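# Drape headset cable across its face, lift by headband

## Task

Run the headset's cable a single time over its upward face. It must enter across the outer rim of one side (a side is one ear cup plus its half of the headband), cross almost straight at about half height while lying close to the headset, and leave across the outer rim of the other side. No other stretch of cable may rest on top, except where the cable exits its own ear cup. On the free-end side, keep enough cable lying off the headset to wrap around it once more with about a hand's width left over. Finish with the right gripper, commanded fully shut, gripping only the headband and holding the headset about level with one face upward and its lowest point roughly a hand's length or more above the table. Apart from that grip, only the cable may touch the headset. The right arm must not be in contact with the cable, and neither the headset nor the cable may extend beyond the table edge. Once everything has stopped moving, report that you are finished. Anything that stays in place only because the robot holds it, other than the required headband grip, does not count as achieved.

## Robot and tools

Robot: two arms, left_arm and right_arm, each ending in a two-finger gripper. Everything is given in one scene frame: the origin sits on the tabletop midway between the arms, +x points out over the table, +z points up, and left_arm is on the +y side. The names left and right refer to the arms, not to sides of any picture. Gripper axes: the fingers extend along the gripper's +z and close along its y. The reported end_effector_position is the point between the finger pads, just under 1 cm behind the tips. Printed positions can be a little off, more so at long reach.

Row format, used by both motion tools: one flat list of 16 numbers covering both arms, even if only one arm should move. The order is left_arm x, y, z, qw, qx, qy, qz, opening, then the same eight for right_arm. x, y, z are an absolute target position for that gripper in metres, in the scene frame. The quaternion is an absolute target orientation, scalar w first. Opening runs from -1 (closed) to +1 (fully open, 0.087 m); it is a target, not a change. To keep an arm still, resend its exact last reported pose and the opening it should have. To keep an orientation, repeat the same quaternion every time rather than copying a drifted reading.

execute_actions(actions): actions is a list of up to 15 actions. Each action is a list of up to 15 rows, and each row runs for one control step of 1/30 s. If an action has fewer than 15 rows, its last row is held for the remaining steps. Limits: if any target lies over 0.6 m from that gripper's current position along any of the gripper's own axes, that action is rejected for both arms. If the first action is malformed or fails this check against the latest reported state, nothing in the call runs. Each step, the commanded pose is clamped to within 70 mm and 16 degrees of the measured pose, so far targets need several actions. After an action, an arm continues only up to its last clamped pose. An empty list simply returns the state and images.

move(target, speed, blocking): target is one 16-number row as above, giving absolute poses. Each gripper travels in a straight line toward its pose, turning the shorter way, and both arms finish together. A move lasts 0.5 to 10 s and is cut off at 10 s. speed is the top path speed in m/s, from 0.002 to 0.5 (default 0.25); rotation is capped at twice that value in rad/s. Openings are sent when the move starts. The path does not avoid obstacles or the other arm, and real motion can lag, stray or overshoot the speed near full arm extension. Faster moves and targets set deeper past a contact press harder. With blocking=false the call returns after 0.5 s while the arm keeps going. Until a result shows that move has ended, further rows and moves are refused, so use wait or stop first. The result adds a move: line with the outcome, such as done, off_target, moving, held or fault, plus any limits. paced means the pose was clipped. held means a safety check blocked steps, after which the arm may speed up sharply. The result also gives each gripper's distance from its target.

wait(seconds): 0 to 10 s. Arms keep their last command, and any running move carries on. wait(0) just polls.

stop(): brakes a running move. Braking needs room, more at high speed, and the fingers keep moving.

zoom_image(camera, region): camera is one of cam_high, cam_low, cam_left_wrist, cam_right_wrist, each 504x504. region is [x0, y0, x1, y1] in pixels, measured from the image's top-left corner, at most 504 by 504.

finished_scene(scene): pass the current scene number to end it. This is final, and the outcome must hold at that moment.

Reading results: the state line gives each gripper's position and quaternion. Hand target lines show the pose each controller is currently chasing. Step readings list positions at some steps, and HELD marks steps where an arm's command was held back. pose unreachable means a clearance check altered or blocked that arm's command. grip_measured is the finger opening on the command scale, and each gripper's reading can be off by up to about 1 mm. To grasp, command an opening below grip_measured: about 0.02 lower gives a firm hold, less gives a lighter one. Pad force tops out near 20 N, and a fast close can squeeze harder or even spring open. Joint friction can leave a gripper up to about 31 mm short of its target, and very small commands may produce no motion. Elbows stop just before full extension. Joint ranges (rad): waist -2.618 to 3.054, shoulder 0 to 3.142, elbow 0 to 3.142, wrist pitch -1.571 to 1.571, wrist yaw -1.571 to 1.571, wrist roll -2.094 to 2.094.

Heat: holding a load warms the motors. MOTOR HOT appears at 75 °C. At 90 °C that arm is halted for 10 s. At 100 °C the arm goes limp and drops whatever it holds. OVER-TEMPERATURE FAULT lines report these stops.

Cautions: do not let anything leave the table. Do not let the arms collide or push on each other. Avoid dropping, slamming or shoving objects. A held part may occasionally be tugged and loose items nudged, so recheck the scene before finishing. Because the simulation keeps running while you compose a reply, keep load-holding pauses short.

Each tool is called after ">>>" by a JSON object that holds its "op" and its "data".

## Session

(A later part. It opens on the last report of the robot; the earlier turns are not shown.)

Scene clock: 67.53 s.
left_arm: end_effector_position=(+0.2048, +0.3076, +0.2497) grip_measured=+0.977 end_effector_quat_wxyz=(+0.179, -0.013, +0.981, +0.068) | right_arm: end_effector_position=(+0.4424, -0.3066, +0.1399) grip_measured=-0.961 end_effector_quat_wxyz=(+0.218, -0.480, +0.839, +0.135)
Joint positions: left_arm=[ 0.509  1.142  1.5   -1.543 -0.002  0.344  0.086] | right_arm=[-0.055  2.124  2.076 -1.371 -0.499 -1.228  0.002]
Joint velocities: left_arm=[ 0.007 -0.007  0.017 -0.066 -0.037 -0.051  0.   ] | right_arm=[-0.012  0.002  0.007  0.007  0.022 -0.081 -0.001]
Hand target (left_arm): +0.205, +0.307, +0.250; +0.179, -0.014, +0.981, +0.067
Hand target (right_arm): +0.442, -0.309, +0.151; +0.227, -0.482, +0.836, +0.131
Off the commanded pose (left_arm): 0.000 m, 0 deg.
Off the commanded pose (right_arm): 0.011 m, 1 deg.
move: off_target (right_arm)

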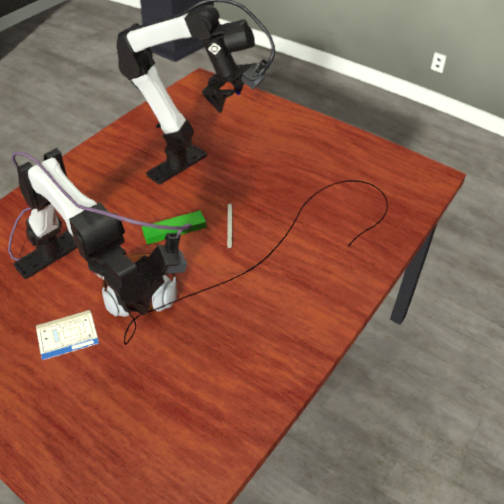

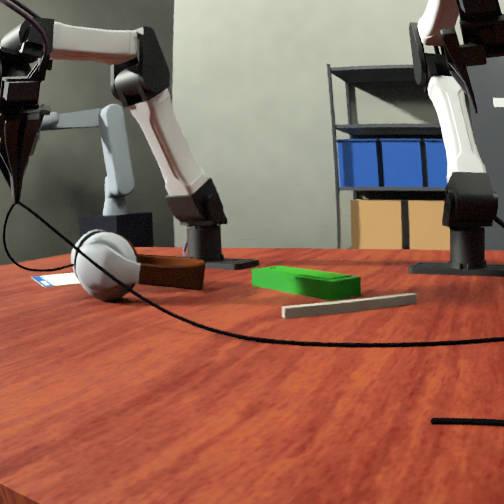

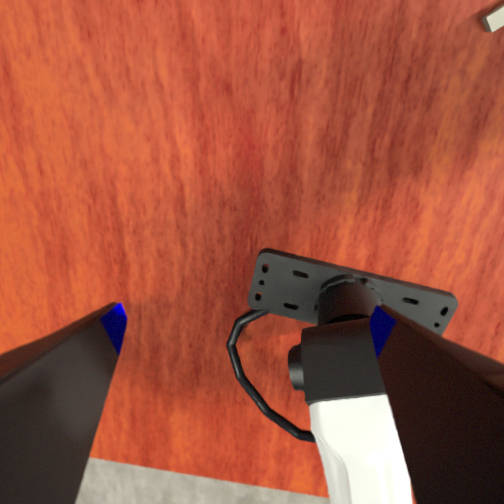

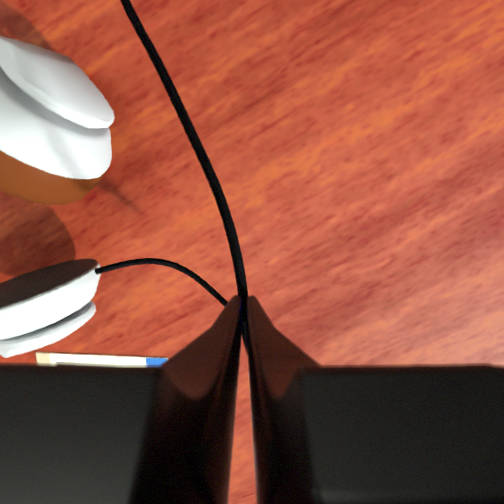

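>>> {"op": "move", "data": {"target": [0.2048,0.3074,0.2497,0.179,-0.014,0.981,0.067,1, 0.43,-0.22,0.18,0.224,-0.483,0.836,0.129,-0.975], "speed": 0.1}}

>>> {"op": "move", "data": {"target": [0.2048,0.3074,0.2497,0.179,-0.014,0.981,0.067,1, 0.345,-0.175,0.17,0.224,-0.483,0.836,0.129,-0.975], "speed": 0.08}}

Scene clock: 69.97 s.
left_arm: end_effector_position=(+0.2048, +0.3076, +0.2497) grip_measured=+0.977 end_effector_quat_wxyz=(+0.179, -0.013, +0.981, +0.068) | right_arm: end_effector_position=(+0.4313, -0.2221, +0.1794) grip_measured=-0.961 end_effector_quat_wxyz=(+0.219, -0.486, +0.835, +0.133)
Joint positions: left_arm=[ 0.509  1.142  1.5   -1.543 -0.002  0.344  0.086] | right_arm=[ 0.149  2.023  2.076 -1.369 -0.458 -1.018  0.002]
Joint velocities: left_arm=[ 0.012  0.007 -0.007  0.007 -0.022 -0.007  0.   ] | right_arm=[-0.002 -0.002 -0.022 -0.007 -0.037 -0.037 -0.001]
Hand target (left_arm): +0.205, +0.307, +0.250; +0.179, -0.014, +0.981, +0.067
Hand target (right_arm): +0.431, -0.220, +0.180; +0.222, -0.484, +0.837, +0.128
Off the commanded pose (left_arm): 0.000 m, 0 deg.
Off the commanded pose (right_arm): 0.003 m, 1 deg.
move: done

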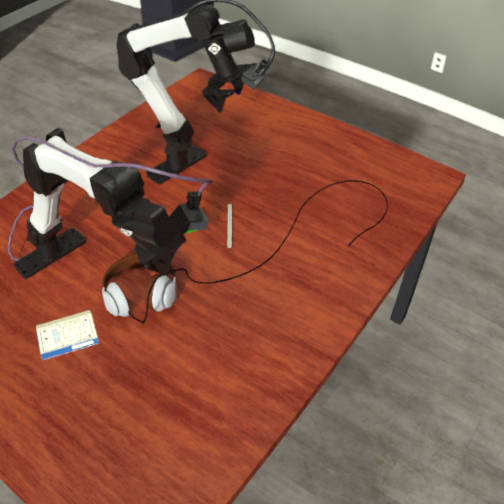

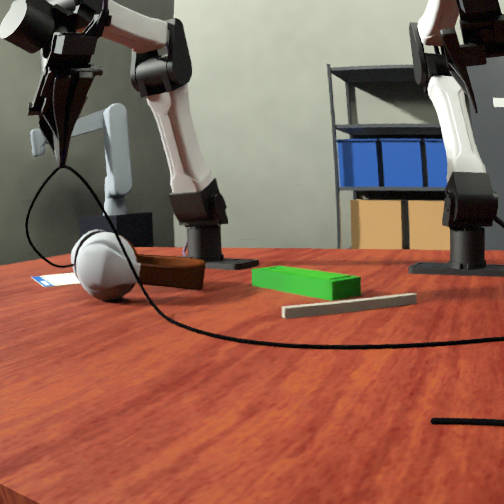

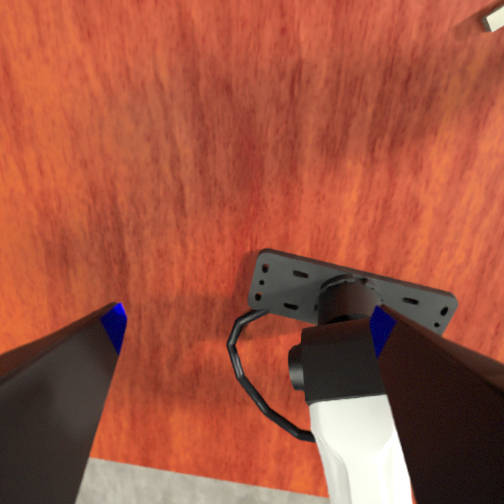

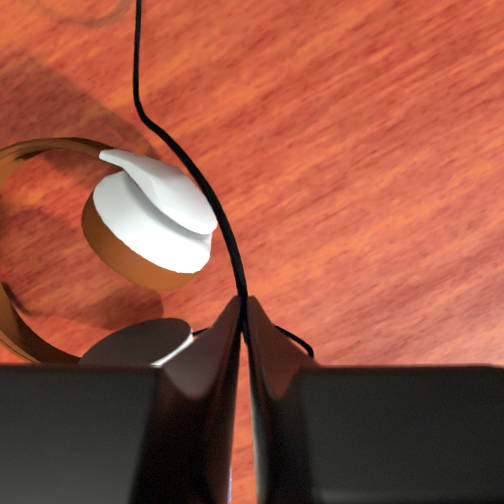

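Scene clock: 71.63 s.
left_arm: end_effector_position=(+0.2048, +0.3076, +0.2497) grip_measured=+0.977 end_effector_quat_wxyz=(+0.179, -0.013, +0.981, +0.068) | right_arm: end_effector_position=(+0.3455, -0.1776, +0.1719) grip_measured=-0.961 end_effector_quat_wxyz=(+0.220, -0.484, +0.836, +0.132)
Joint positions: left_arm=[ 0.509  1.142  1.5   -1.543 -0.002  0.344  0.086] | right_arm=[ 0.287  1.641  1.554 -1.164 -0.416 -0.868  0.002]
Joint velocities: left_arm=[-0.002 -0.012 -0.007 -0.051 -0.051 -0.066 -0.002] | right_arm=[-0.012 -0.017 -0.007  0.037 -0.037  0.081  0.001]
Hand target (left_arm): +0.205, +0.307, +0.250; +0.179, -0.014, +0.981, +0.067
Hand target (right_arm): +0.344, -0.175, +0.170; +0.222, -0.484, +0.837, +0.128
Off the commanded pose (left_arm): 0.000 m, 0 deg.
Off the commanded pose (right_arm): 0.003 m, 1 deg.
move: done

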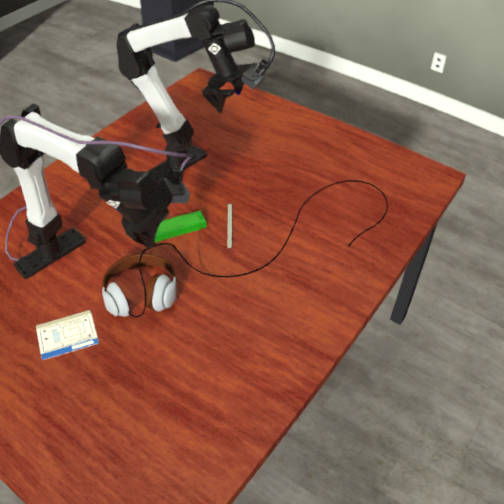

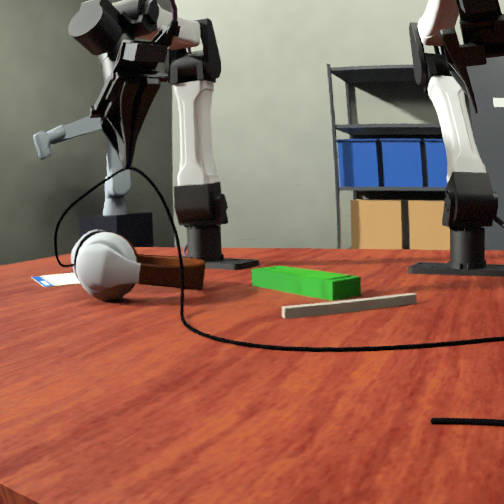

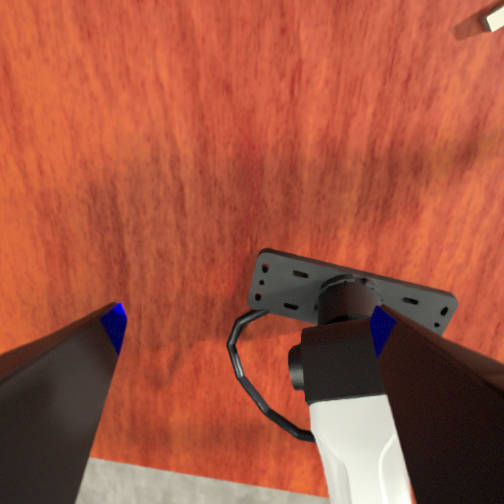

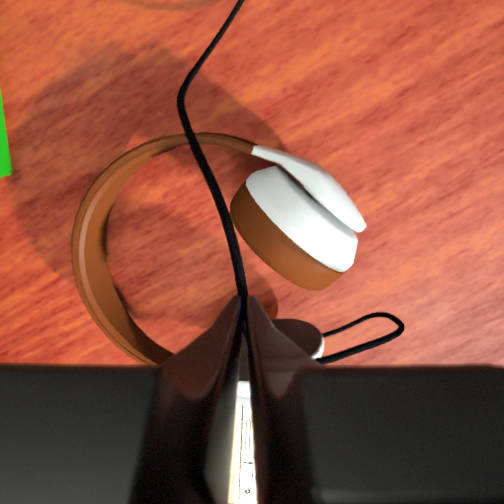

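>>> {"op": "move", "data": {"target": [0.2048,0.3074,0.2497,0.179,-0.014,0.981,0.067,1, 0.24,-0.325,0.13,0.224,-0.483,0.836,0.129,-0.975], "speed": 0.08}}

Scene clock: 74.80 s.
left_arm: end_effector_position=(+0.2048, +0.3076, +0.2497) grip_measured=+0.977 end_effector_quat_wxyz=(+0.179, -0.013, +0.981, +0.068) | right_arm: end_effector_position=(+0.2499, -0.3259, +0.1344) grip_measured=-0.961 end_effector_quat_wxyz=(+0.235, -0.485, +0.834, +0.121)
Joint positions: left_arm=[ 0.509  1.142  1.5   -1.543 -0.002  0.344  0.086] | right_arm=[-0.325  1.419  1.203 -1.313 -0.534 -1.54   0.002]
Joint velocities: left_arm=[-0.017  0.007 -0.012  0.022 -0.051  0.022 -0.   ] | right_arm=[ 0.007 -0.007  0.002 -0.081 -0.022 -0.051  0.   ]
Hand target (left_arm): +0.205, +0.307, +0.250; +0.179, -0.014, +0.981, +0.067
Hand target (right_arm): +0.240, -0.323, +0.132; +0.231, -0.481, +0.835, +0.132
Off the commanded pose (left_arm): 0.000 m, 0 deg.
Off the commanded pose (right_arm): 0.011 m, 2 deg.
move: off_target (right_arm)

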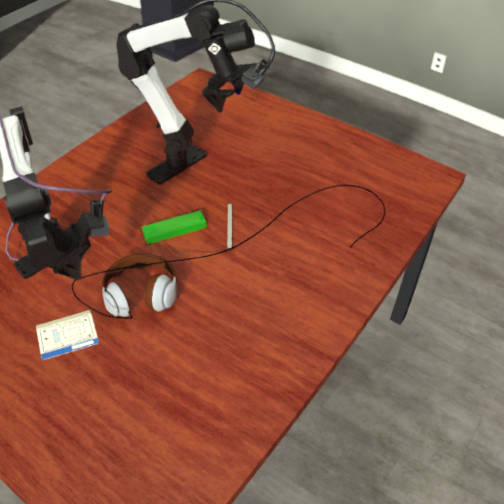

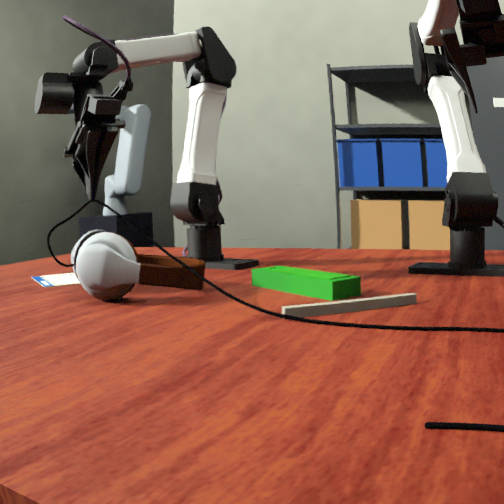

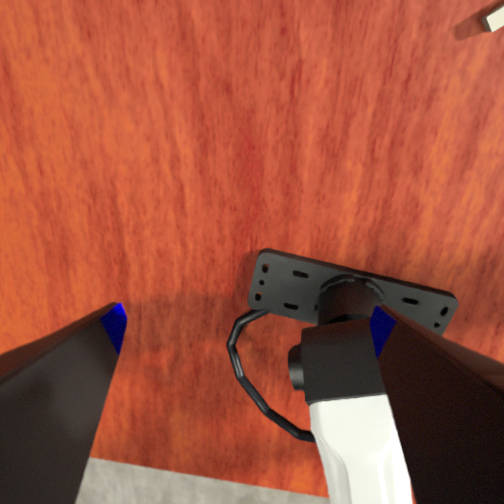

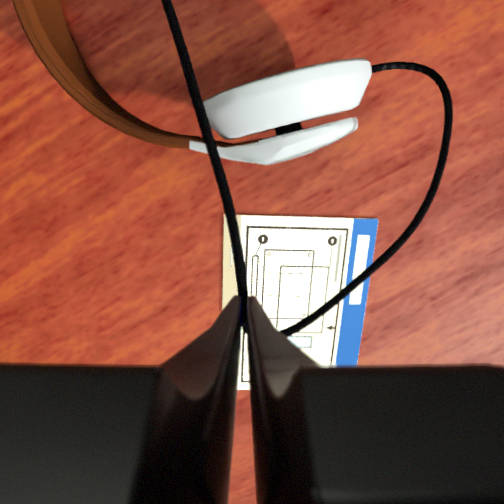

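>>> {"op": "move", "data": {"target": [0.2048,0.3074,0.2497,0.179,-0.014,0.981,0.067,1, 0.21,-0.28,0.04,0.224,-0.483,0.836,0.129,-0.975], "speed": 0.06}}

Scene clock: 78.77 s.
left_arm: end_effector_position=(+0.2048, +0.3076, +0.2497) grip_measured=+0.977 end_effector_quat_wxyz=(+0.179, -0.013, +0.981, +0.068) | right_arm: end_effector_position=(+0.2103, -0.2807, +0.0444) grip_measured=-0.961 end_effector_quat_wxyz=(+0.226, -0.482, +0.836, +0.134)
Joint positions: left_arm=[ 0.509  1.142  1.5   -1.543 -0.002  0.344  0.086] | right_arm=[-0.211  1.258  0.72  -0.956 -0.527 -1.41   0.002]
Joint velocities: left_arm=[ 0.002 -0.002 -0.002  0.022 -0.007 -0.037  0.001] | right_arm=[-0.007  0.002 -0.002 -0.022 -0.007 -0.007 -0.001]
Hand target (left_arm): +0.205, +0.307, +0.250; +0.179, -0.014, +0.981, +0.067
Hand target (right_arm): +0.208, -0.279, +0.041; +0.223, -0.484, +0.837, +0.129
Off the commanded pose (left_arm): 0.000 m, 0 deg.
Off the commanded pose (right_arm): 0.004 m, 1 deg.
move: done

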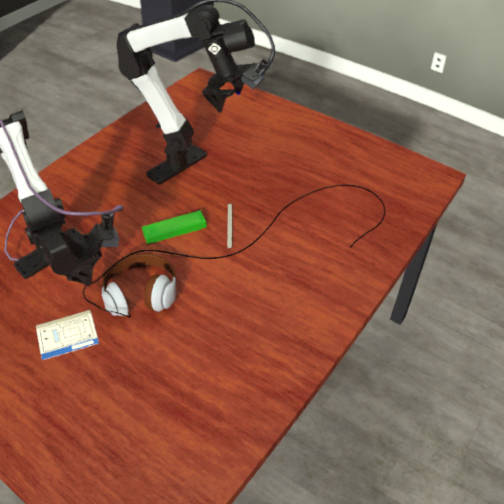

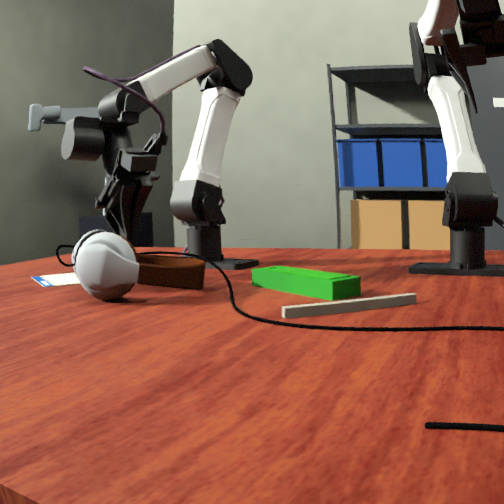

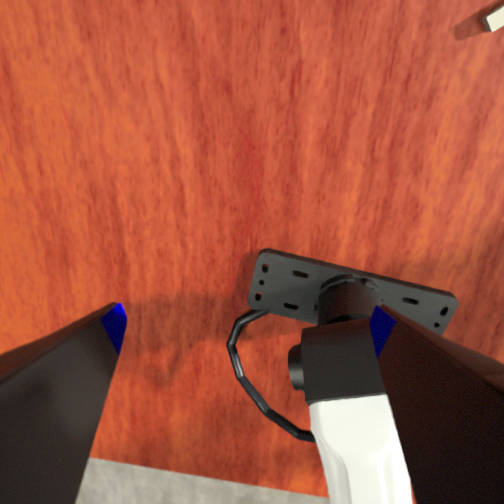

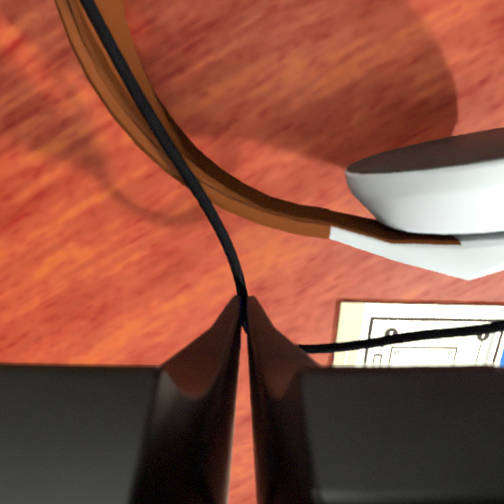

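>>> {"op": "move", "data": {"target": [0.2048,0.3074,0.2497,0.179,-0.014,0.981,0.067,1, 0.215,-0.30,0.075,0.25,-0.25,0.933,0.067,-0.975], "speed": 0.1}}

Scene clock: 82.40 s.
left_arm: end_effector_position=(+0.2048, +0.3076, +0.2497) grip_measured=+0.977 end_effector_quat_wxyz=(+0.179, -0.013, +0.981, +0.068) | right_arm: end_effector_position=(+0.2107, -0.2935, +0.0686) grip_measured=-0.961 end_effector_quat_wxyz=(+0.239, -0.260, +0.932, +0.084)
Joint positions: left_arm=[ 0.509  1.142  1.5   -1.543 -0.002  0.344  0.086] | right_arm=[-0.223  1.105  0.72  -0.893 -0.427 -0.878  0.002]
Joint velocities: left_arm=[-0.022 -0.012 -0.002  0.007  0.051  0.022 -0.001] | right_arm=[ 0.012  0.012 -0.002  0.037 -0.066  0.066  0.002]
Hand target (left_arm): +0.205, +0.307, +0.250; +0.179, -0.014, +0.981, +0.067
Hand target (right_arm): +0.216, -0.300, +0.074; +0.250, -0.251, +0.933, +0.067
Off the commanded pose (left_arm): 0.000 m, 0 deg.
Off the commanded pose (right_arm): 0.010 m, 3 deg.
move: off_target (right_arm)

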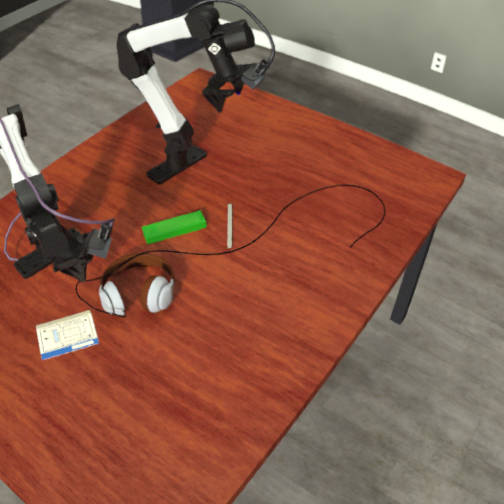

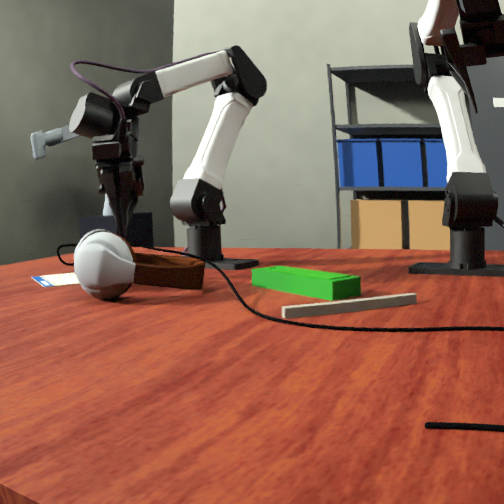

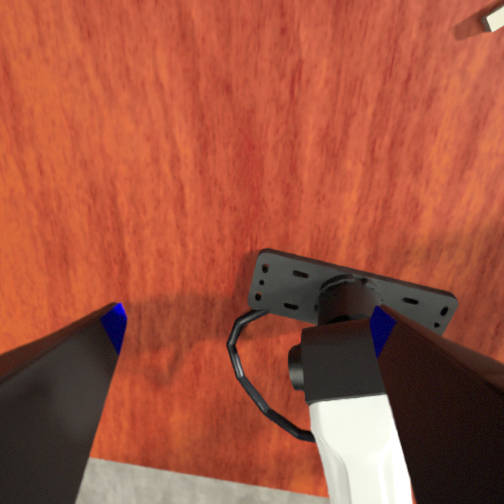

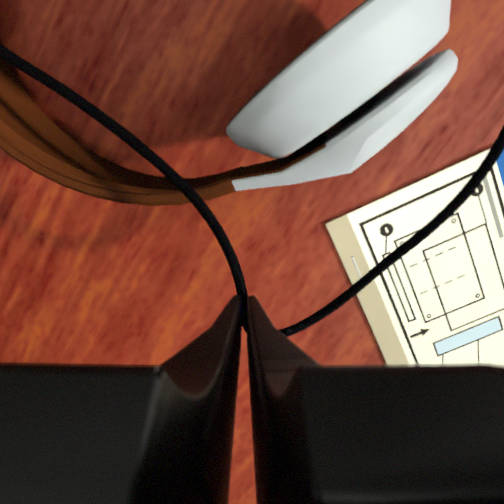

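>>> {"op": "move", "data": {"target": [0.39,0.01,0.07,0,-0.5,0.866,0,0.0, 0.215,-0.30,0.075,0.25,-0.25,0.933,0.067,-0.975], "speed": 0.25}}

Scene clock: 90.63 s.
left_arm: end_effector_position=(+0.3848, +0.0153, +0.0663) grip_measured=+0.000 end_effector_quat_wxyz=(-0.005, -0.501, +0.865, +0.009) | right_arm: end_effector_position=(+0.2106, -0.2936, +0.0686) grip_measured=-0.961 end_effector_quat_wxyz=(+0.238, -0.258, +0.932, +0.084)
Joint positions: left_arm=[-0.323  2.11   1.774 -1.254 -0.002 -1.512  0.044] | right_arm=[-0.223  1.105  0.72  -0.893 -0.425 -0.873  0.002]
Joint velocities: left_arm=[-0.012  0.007 -0.022 -0.022 -0.022 -0.007 -0.001] | right_arm=[ 0.012 -0.002 -0.007  0.007 -0.037  0.007  0.001]
Hand target (left_arm): +0.389, +0.008, +0.066; -0.004, -0.502, +0.865, +0.000
Hand target (right_arm): +0.215, -0.300, +0.075; +0.250, -0.250, +0.933, +0.067
Off the commanded pose (left_arm): 0.008 m, 1 deg.
Off the commanded pose (right_arm): 0.010 m, 3 deg.
move: off_target (right_arm)

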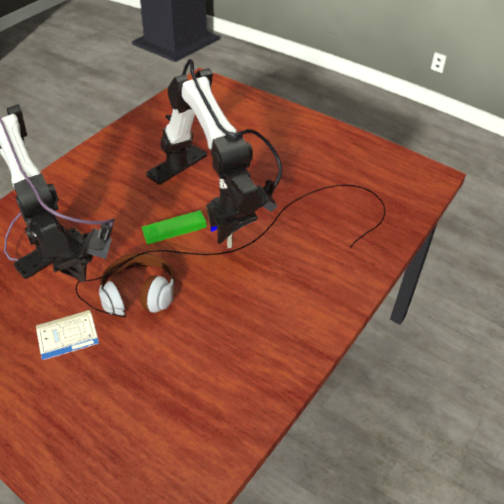

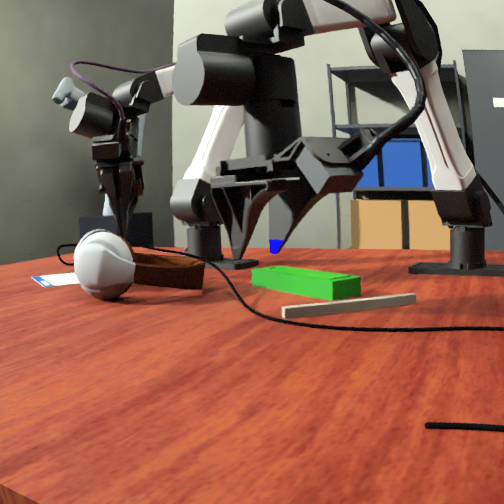

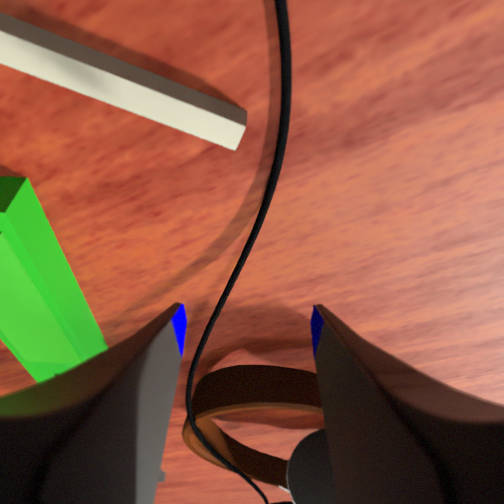

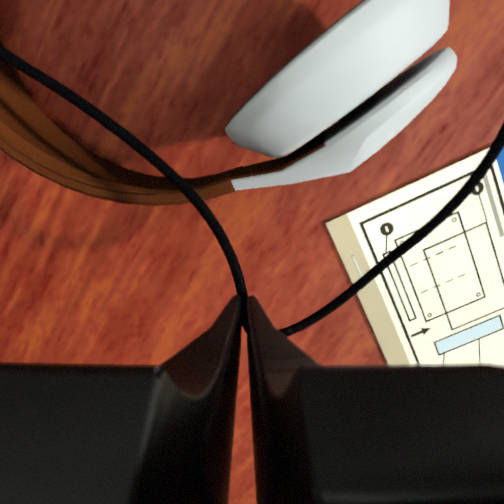

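>>> {"op": "move", "data": {"target": [0.395,0.008,0.004,0,-0.42,0.907,0,0.0, 0.215,-0.30,0.075,0.25,-0.25,0.933,0.067,-0.975], "speed": 0.06}}

Scene clock: 93.00 s.
left_arm: end_effector_position=(+0.3989, +0.0094, +0.0162) grip_measured=+0.000 end_effector_quat_wxyz=(+0.006, -0.427, +0.904, -0.007) | right_arm: end_effector_position=(+0.2106, -0.2936, +0.0686) grip_measured=-0.961 end_effector_quat_wxyz=(+0.238, -0.258, +0.933, +0.084)
Joint positions: left_arm=[-0.323  2.198  1.711 -1.066 -0.002 -1.344  0.044] | right_arm=[-0.223  1.105  0.72  -0.893 -0.425 -0.873  0.002]
Joint velocities: left_arm=[ 0.002 -0.022  0.017 -0.007  0.007  0.037  0.001] | right_arm=[ 0.012 -0.017 -0.002  0.007 -0.007 -0.022 -0.   ]
Hand target (left_arm): +0.394, +0.009, +0.004; +0.000, -0.420, +0.907, +0.000
Hand target (right_arm): +0.215, -0.300, +0.075; +0.250, -0.250, +0.933, +0.067
Off the commanded pose (left_arm): 0.013 m, 1 deg.
Off the commanded pose (right_arm): 0.010 m, 3 deg.
move: off_target (left_arm, right_arm)

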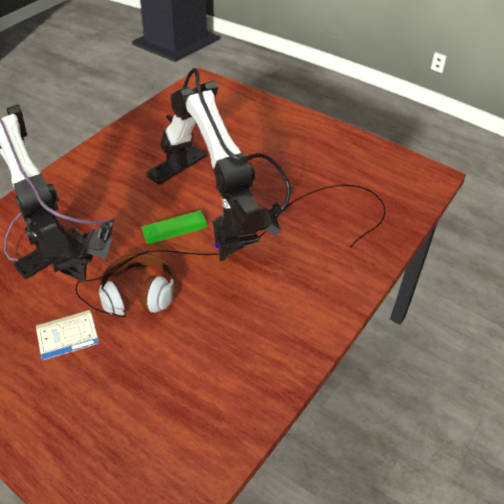

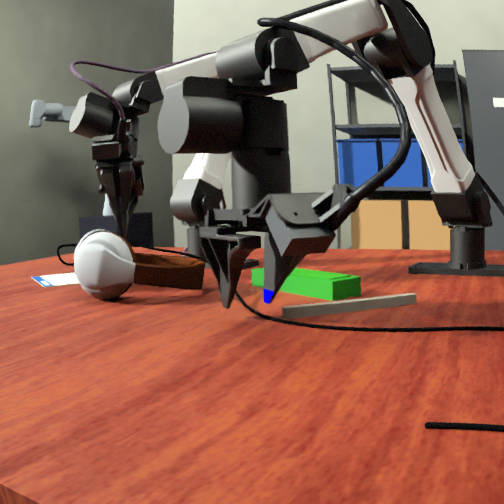

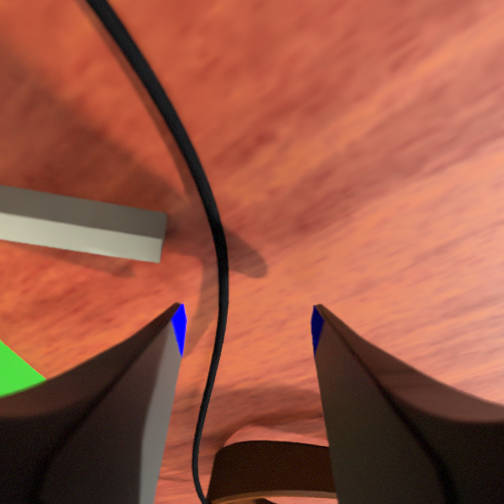

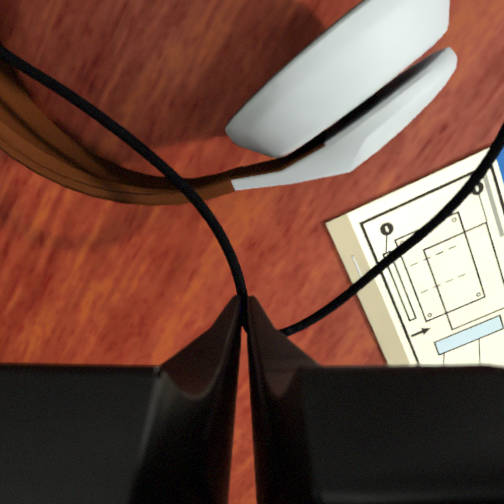

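>>> {"op": "move", "data": {"target": [0.383,0.003,-0.005,0,-0.42,0.907,0,-0.2, 0.2106,-0.2936,0.0686,0.238,-0.258,0.933,0.084,-0.975], "speed": 0.03}}

Scene clock: 94.53 s.
left_arm: end_effector_position=(+0.3896, +0.0079, +0.0050) grip_measured=-0.200 end_effector_quat_wxyz=(+0.003, -0.424, +0.906, -0.002) | right_arm: end_effector_position=(+0.2106, -0.2936, +0.0686) grip_measured=-0.961 end_effector_quat_wxyz=(+0.238, -0.258, +0.933, +0.084)
Joint positions: left_arm=[-0.337  2.193  1.658 -1.029 -0.002 -1.351  0.035] | right_arm=[-0.223  1.105  0.72  -0.893 -0.425 -0.873  0.002]
Joint velocities: left_arm=[ 0.002  0.012 -0.012  0.007  0.037  0.007 -0.   ] | right_arm=[-0.002 -0.012  0.012 -0.066  0.037 -0.037 -0.001]
Hand target (left_arm): +0.382, +0.003, -0.005; -0.001, -0.420, +0.907, +0.000
Hand target (right_arm): +0.211, -0.294, +0.069; +0.238, -0.258, +0.933, +0.084
Off the commanded pose (left_arm): 0.013 m, 1 deg.
Off the commanded pose (right_arm): 0.000 m, 0 deg.
move: off_target (left_arm)

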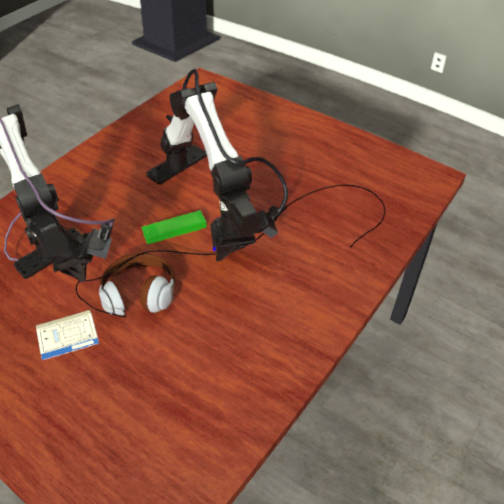

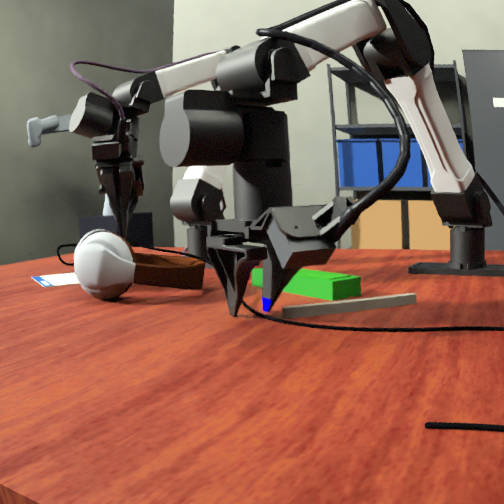

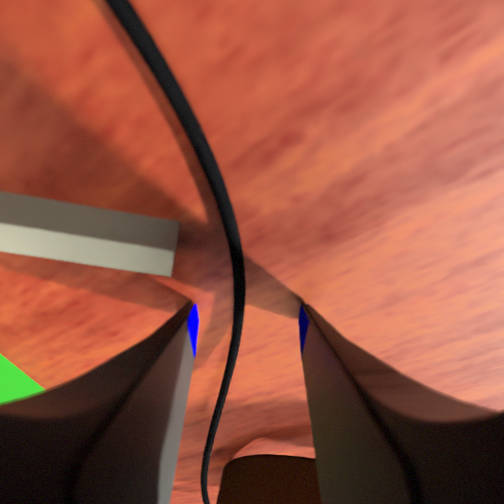

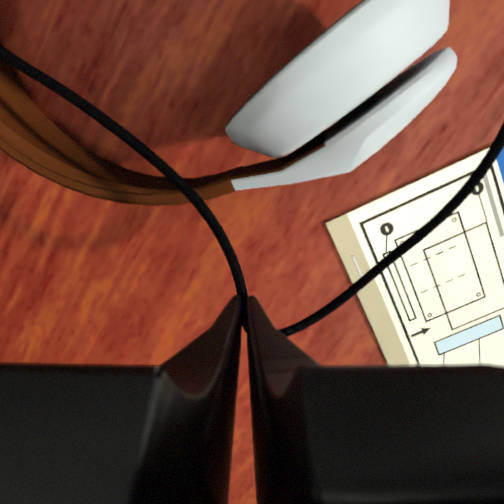

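>>> {"op": "execute_actions", "data": {"actions": [[[0.3896,0.0079,0.003,0,-0.42,0.907,0,-0.4, 0.2106,-0.2936,0.0686,0.238,-0.258,0.933,0.084,-0.975],[0.3896,0.0079,0.003,0,-0.42,0.907,0,-0.5, 0.2106,-0.2936,0.0686,0.238,-0.258,0.933,0.084,-0.975],[0.3896,0.0079,0.003,0,-0.42,0.907,0,-0.6, 0.2106,-0.2936,0.0686,0.238,-0.258,0.933,0.084,-0.975],[0.3896,0.0079,0.003,0,-0.42,0.907,0,-0.7, 0.2106,-0.2936,0.0686,0.238,-0.258,0.933,0.084,-0.975],[0.3896,0.0079,0.003,0,-0.42,0.907,0,-0.75, 0.2106,-0.2936,0.0686,0.238,-0.258,0.933,0.084,-0.975],[0.3896,0.0079,0.003,0,-0.42,0.907,0,-0.8, 0.2106,-0.2936,0.0686,0.238,-0.258,0.933,0.084,-0.975],[0.3896,0.0079,0.003,0,-0.42,0.907,0,-0.84, 0.2106,-0.2936,0.0686,0.238,-0.258,0.933,0.084,-0.975],[0.3896,0.0079,0.003,0,-0.42,0.907,0,-0.87, 0.2106,-0.2936,0.0686,0.238,-0.258,0.933,0.084,-0.975],[0.3896,0.0079,0.003,0,-0.42,0.907,0,-0.9, 0.2106,-0.2936,0.0686,0.238,-0.258,0.933,0.084,-0.975],[0.3896,0.0079,0.003,0,-0.42,0.907,0,-0.92, 0.2106,-0.2936,0.0686,0.238,-0.258,0.933,0.084,-0.975],[0.3896,0.0079,0.003,0,-0.42,0.907,0,-0.94, 0.2106,-0.2936,0.0686,0.238,-0.258,0.933,0.084,-0.975],[0.3896,0.0079,0.003,0,-0.42,0.907,0,-0.96, 0.2106,-0.2936,0.0686,0.238,-0.258,0.933,0.084,-0.975]],[[0.3896,0.0079,0.003,0,-0.42,0.907,0,-0.98, 0.2106,-0.2936,0.0686,0.238,-0.258,0.933,0.084,-0.975]]]}}

Scene clock: 96.43 s.
left_arm: end_effector_position=(+0.3908, +0.0062, +0.0052) grip_measured=-0.962 end_effector_quat_wxyz=(+0.003, -0.423, +0.906, -0.006) | right_arm: end_effector_position=(+0.2106, -0.2936, +0.0686) grip_measured=-0.961 end_effector_quat_wxyz=(+0.238, -0.258, +0.933, +0.084)
Joint positions: left_arm=[-0.337  2.193  1.658 -1.022  0.004 -1.35   0.002] | right_arm=[-0.223  1.105  0.72  -0.893 -0.425 -0.873  0.002]
Joint velocities: left_arm=[-0.002  0.007  0.002 -0.051  0.051  0.051  0.   ] | right_arm=[-0.002 -0.007  0.012  0.007  0.037 -0.022  0.001]
Hand target (left_arm): +0.390, +0.008, +0.003; +0.000, -0.420, +0.907, -0.000
Hand target (right_arm): +0.211, -0.294, +0.069; +0.238, -0.258, +0.933, +0.084
Off the commanded pose (left_arm): 0.003 m, 1 deg.
Off the commanded pose (right_arm): 0.000 m, 0 deg.
Step readings (end_effector_position; steps 1 to 15: 1st action; 16 to 30: 2nd action):
0: left_arm (+0.3897, +0.0079, +0.0050) | right_arm (+0.2106, -0.2936, +0.0686)
1: left_arm (+0.3904, +0.0072, +0.0050) | right_arm (+0.2106, -0.2936, +0.0686)
2: left_arm (+0.3911, +0.0066, +0.0050) | right_arm (+0.2106, -0.2936, +0.0686)
4: left_arm (+0.3909, +0.0065, +0.0051) | right_arm (+0.2106, -0.2936, +0.0686)
8: left_arm (+0.3908, +0.0063, +0.0051) | right_arm (+0.2106, -0.2936, +0.0686)
15: left_arm (+0.3908, +0.0062, +0.0052) | right_arm (+0.2106, -0.2936, +0.0686)
16: left_arm (+0.3908, +0.0062, +0.0052) | right_arm (+0.2106, -0.2936, +0.0686)
17: left_arm (+0.3908, +0.0062, +0.0052) | right_arm (+0.2106, -0.2936, +0.0686)
19: left_arm (+0.3908, +0.0062, +0.0052) | right_arm (+0.2106, -0.2936, +0.0686)
23: left_arm (+0.3908, +0.0062, +0.0052) | right_arm (+0.2106, -0.2936, +0.0686)
30: end_effector_position above

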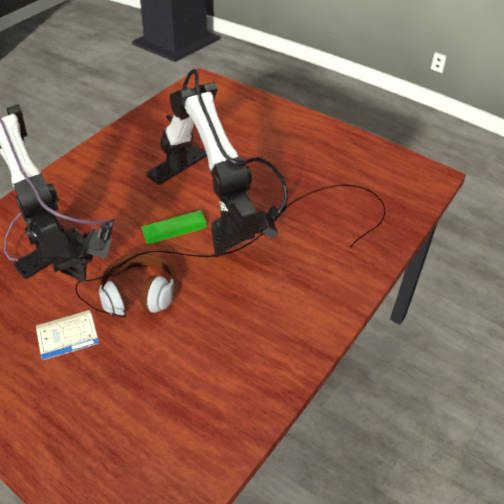

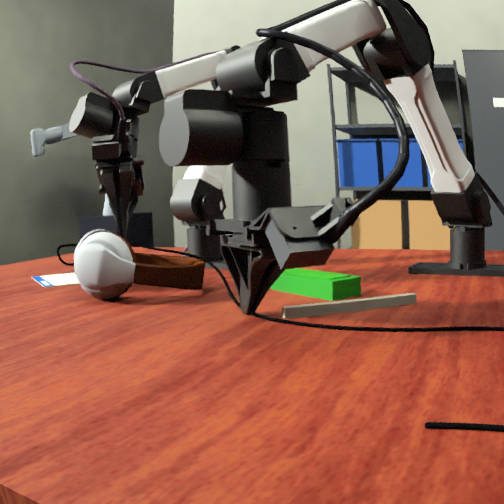

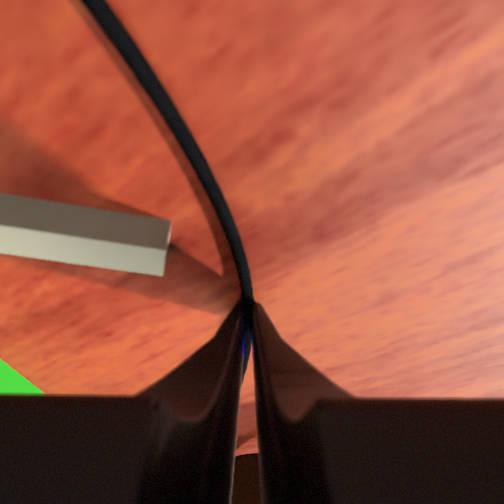

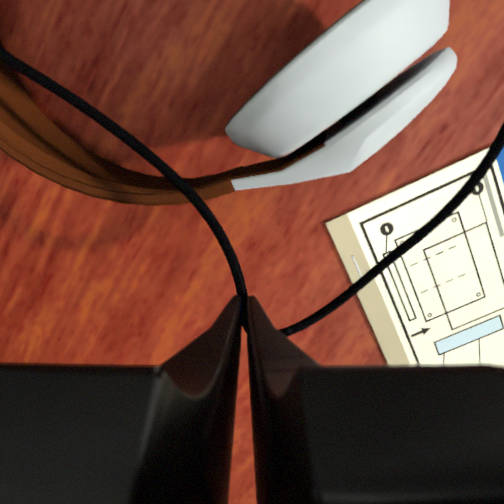

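>>> {"op": "move", "data": {"target": [0.44,-0.005,0.08,0,-0.42,0.907,0,-0.98, 0.2106,-0.2936,0.0686,0.238,-0.258,0.933,0.084,-0.975], "speed": 0.06}}

Scene clock: 98.97 s.
left_arm: end_effector_position=(+0.4400, -0.0101, +0.0832) grip_measured=-0.962 end_effector_quat_wxyz=(+0.006, -0.419, +0.908, -0.010) | right_arm: end_effector_position=(+0.2106, -0.2936, +0.0686) grip_measured=-0.961 end_effector_quat_wxyz=(+0.238, -0.258, +0.933, +0.084)
Joint positions: left_arm=[-0.32   2.407  2.335 -1.476  0.004 -1.324  0.002] | right_arm=[-0.223  1.105  0.72  -0.893 -0.425 -0.873  0.002]
Joint velocities: left_arm=[-0.007 -0.017 -0.002 -0.037 -0.051  0.037 -0.   ] | right_arm=[ 0.002 -0.007  0.007 -0.11  -0.051  0.022  0.001]
Hand target (left_arm): +0.441, -0.005, +0.079; +0.000, -0.420, +0.907, -0.000
Hand target (right_arm): +0.211, -0.294, +0.069; +0.238, -0.258, +0.933, +0.084
Off the commanded pose (left_arm): 0.006 m, 1 deg.
Off the commanded pose (right_arm): 0.000 m, 0 deg.
move: done

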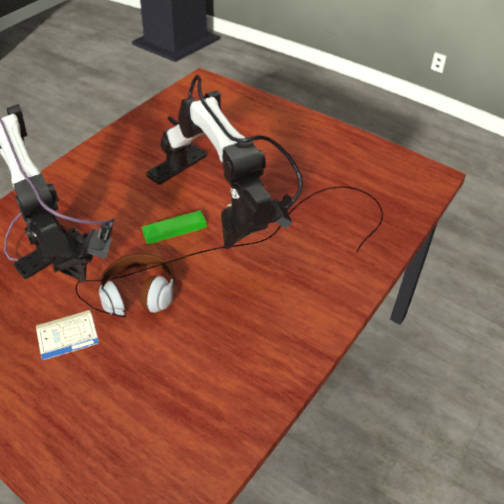

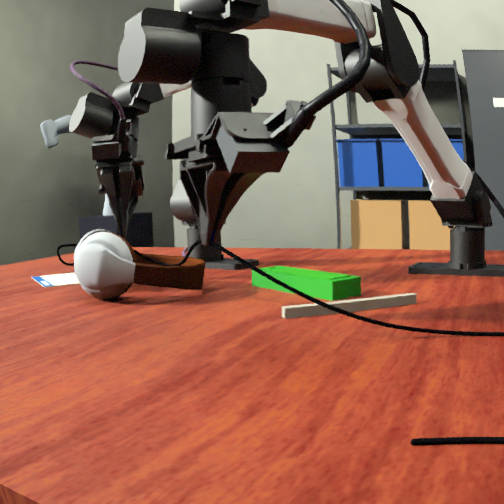

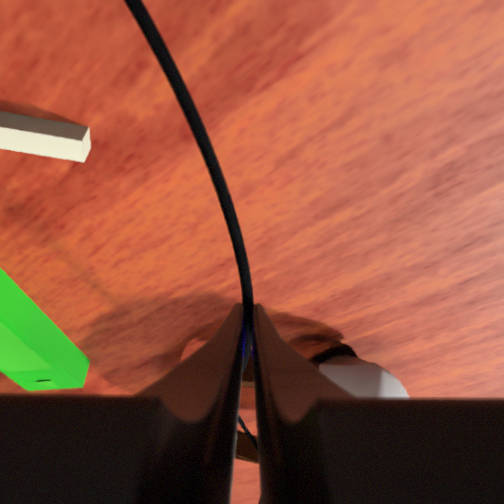

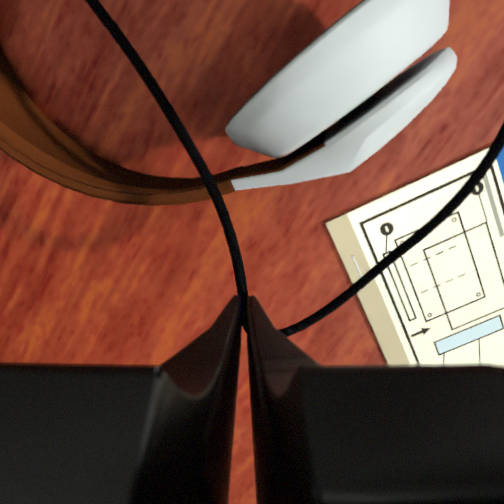

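>>> {"op": "zoom_image", "data": {"camera": "cam_high", "region": [60, 220, 250, 340]}}

Region (60, 220, 250, 340) of cam_high's 504x504 image, scaled by 2.653, with more detail than that image has; it fills the top 318 rows of this view, and the rest is white.

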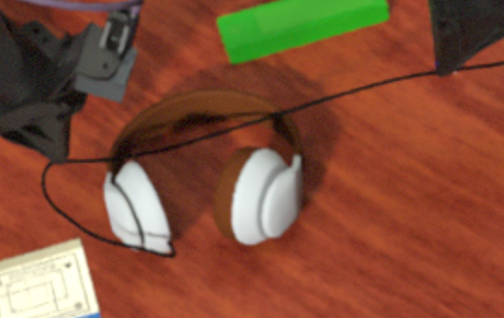

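>>> {"op": "move", "data": {"target": [0.485,-0.038,0.08,0.10,-0.414,0.893,-0.142,-0.98, 0.2106,-0.2936,0.0686,0.238,-0.258,0.933,0.084,-0.975], "speed": 0.08}}

>>> {"op": "zoom_image", "data": {"camera": "cam_high", "region": [60, 220, 250, 340]}}

Scene clock: 102.63 s.
left_arm: end_effector_position=(+0.4859, -0.0347, +0.0767) grip_measured=-0.962 end_effector_quat_wxyz=(+0.098, -0.412, +0.896, -0.132) | right_arm: end_effector_position=(+0.2106, -0.2936, +0.0686) grip_measured=-0.961 end_effector_quat_wxyz=(+0.238, -0.258, +0.933, +0.084)
Joint positions: left_arm=[-0.32   2.264  2.02  -0.997  0.013 -1.324  0.002] | right_arm=[-0.223  1.105  0.72  -0.893 -0.425 -0.873  0.002]
Joint velocities: left_arm=[-0.007  0.002 -0.012  0.037  0.022  0.022  0.   ] | right_arm=[-0.007 -0.002  0.002 -0.022 -0.037 -0.022 -0.001]
Hand target (left_arm): +0.485, -0.037, +0.081; +0.100, -0.413, +0.894, -0.141
Hand target (right_arm): +0.211, -0.294, +0.069; +0.238, -0.258, +0.933, +0.084
Off the commanded pose (left_arm): 0.005 m, 1 deg.
Off the commanded pose (right_arm): 0.000 m, 0 deg.
move: done

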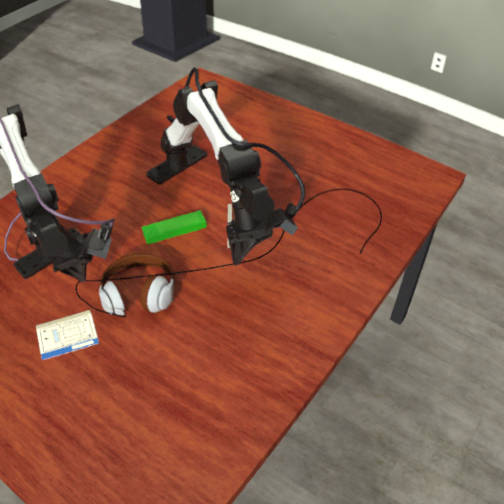

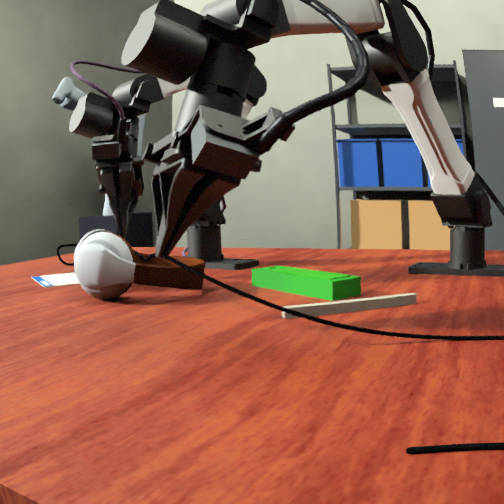

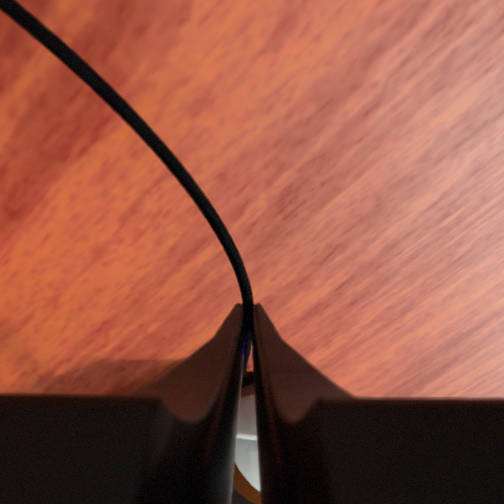

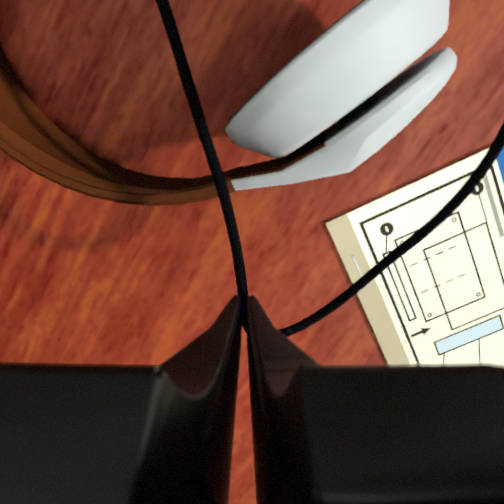

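Region (60, 220, 250, 340) of cam_high's 504x504 image, scaled by 2.653, with more detail than that image has; it fills the top 318 rows of this view, and the rest is white.

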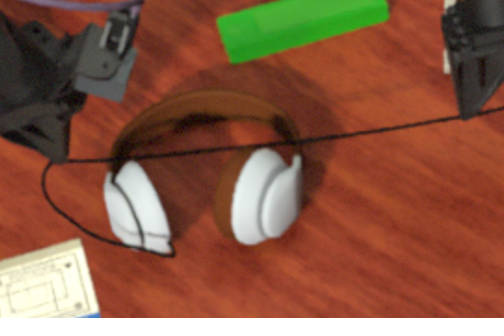

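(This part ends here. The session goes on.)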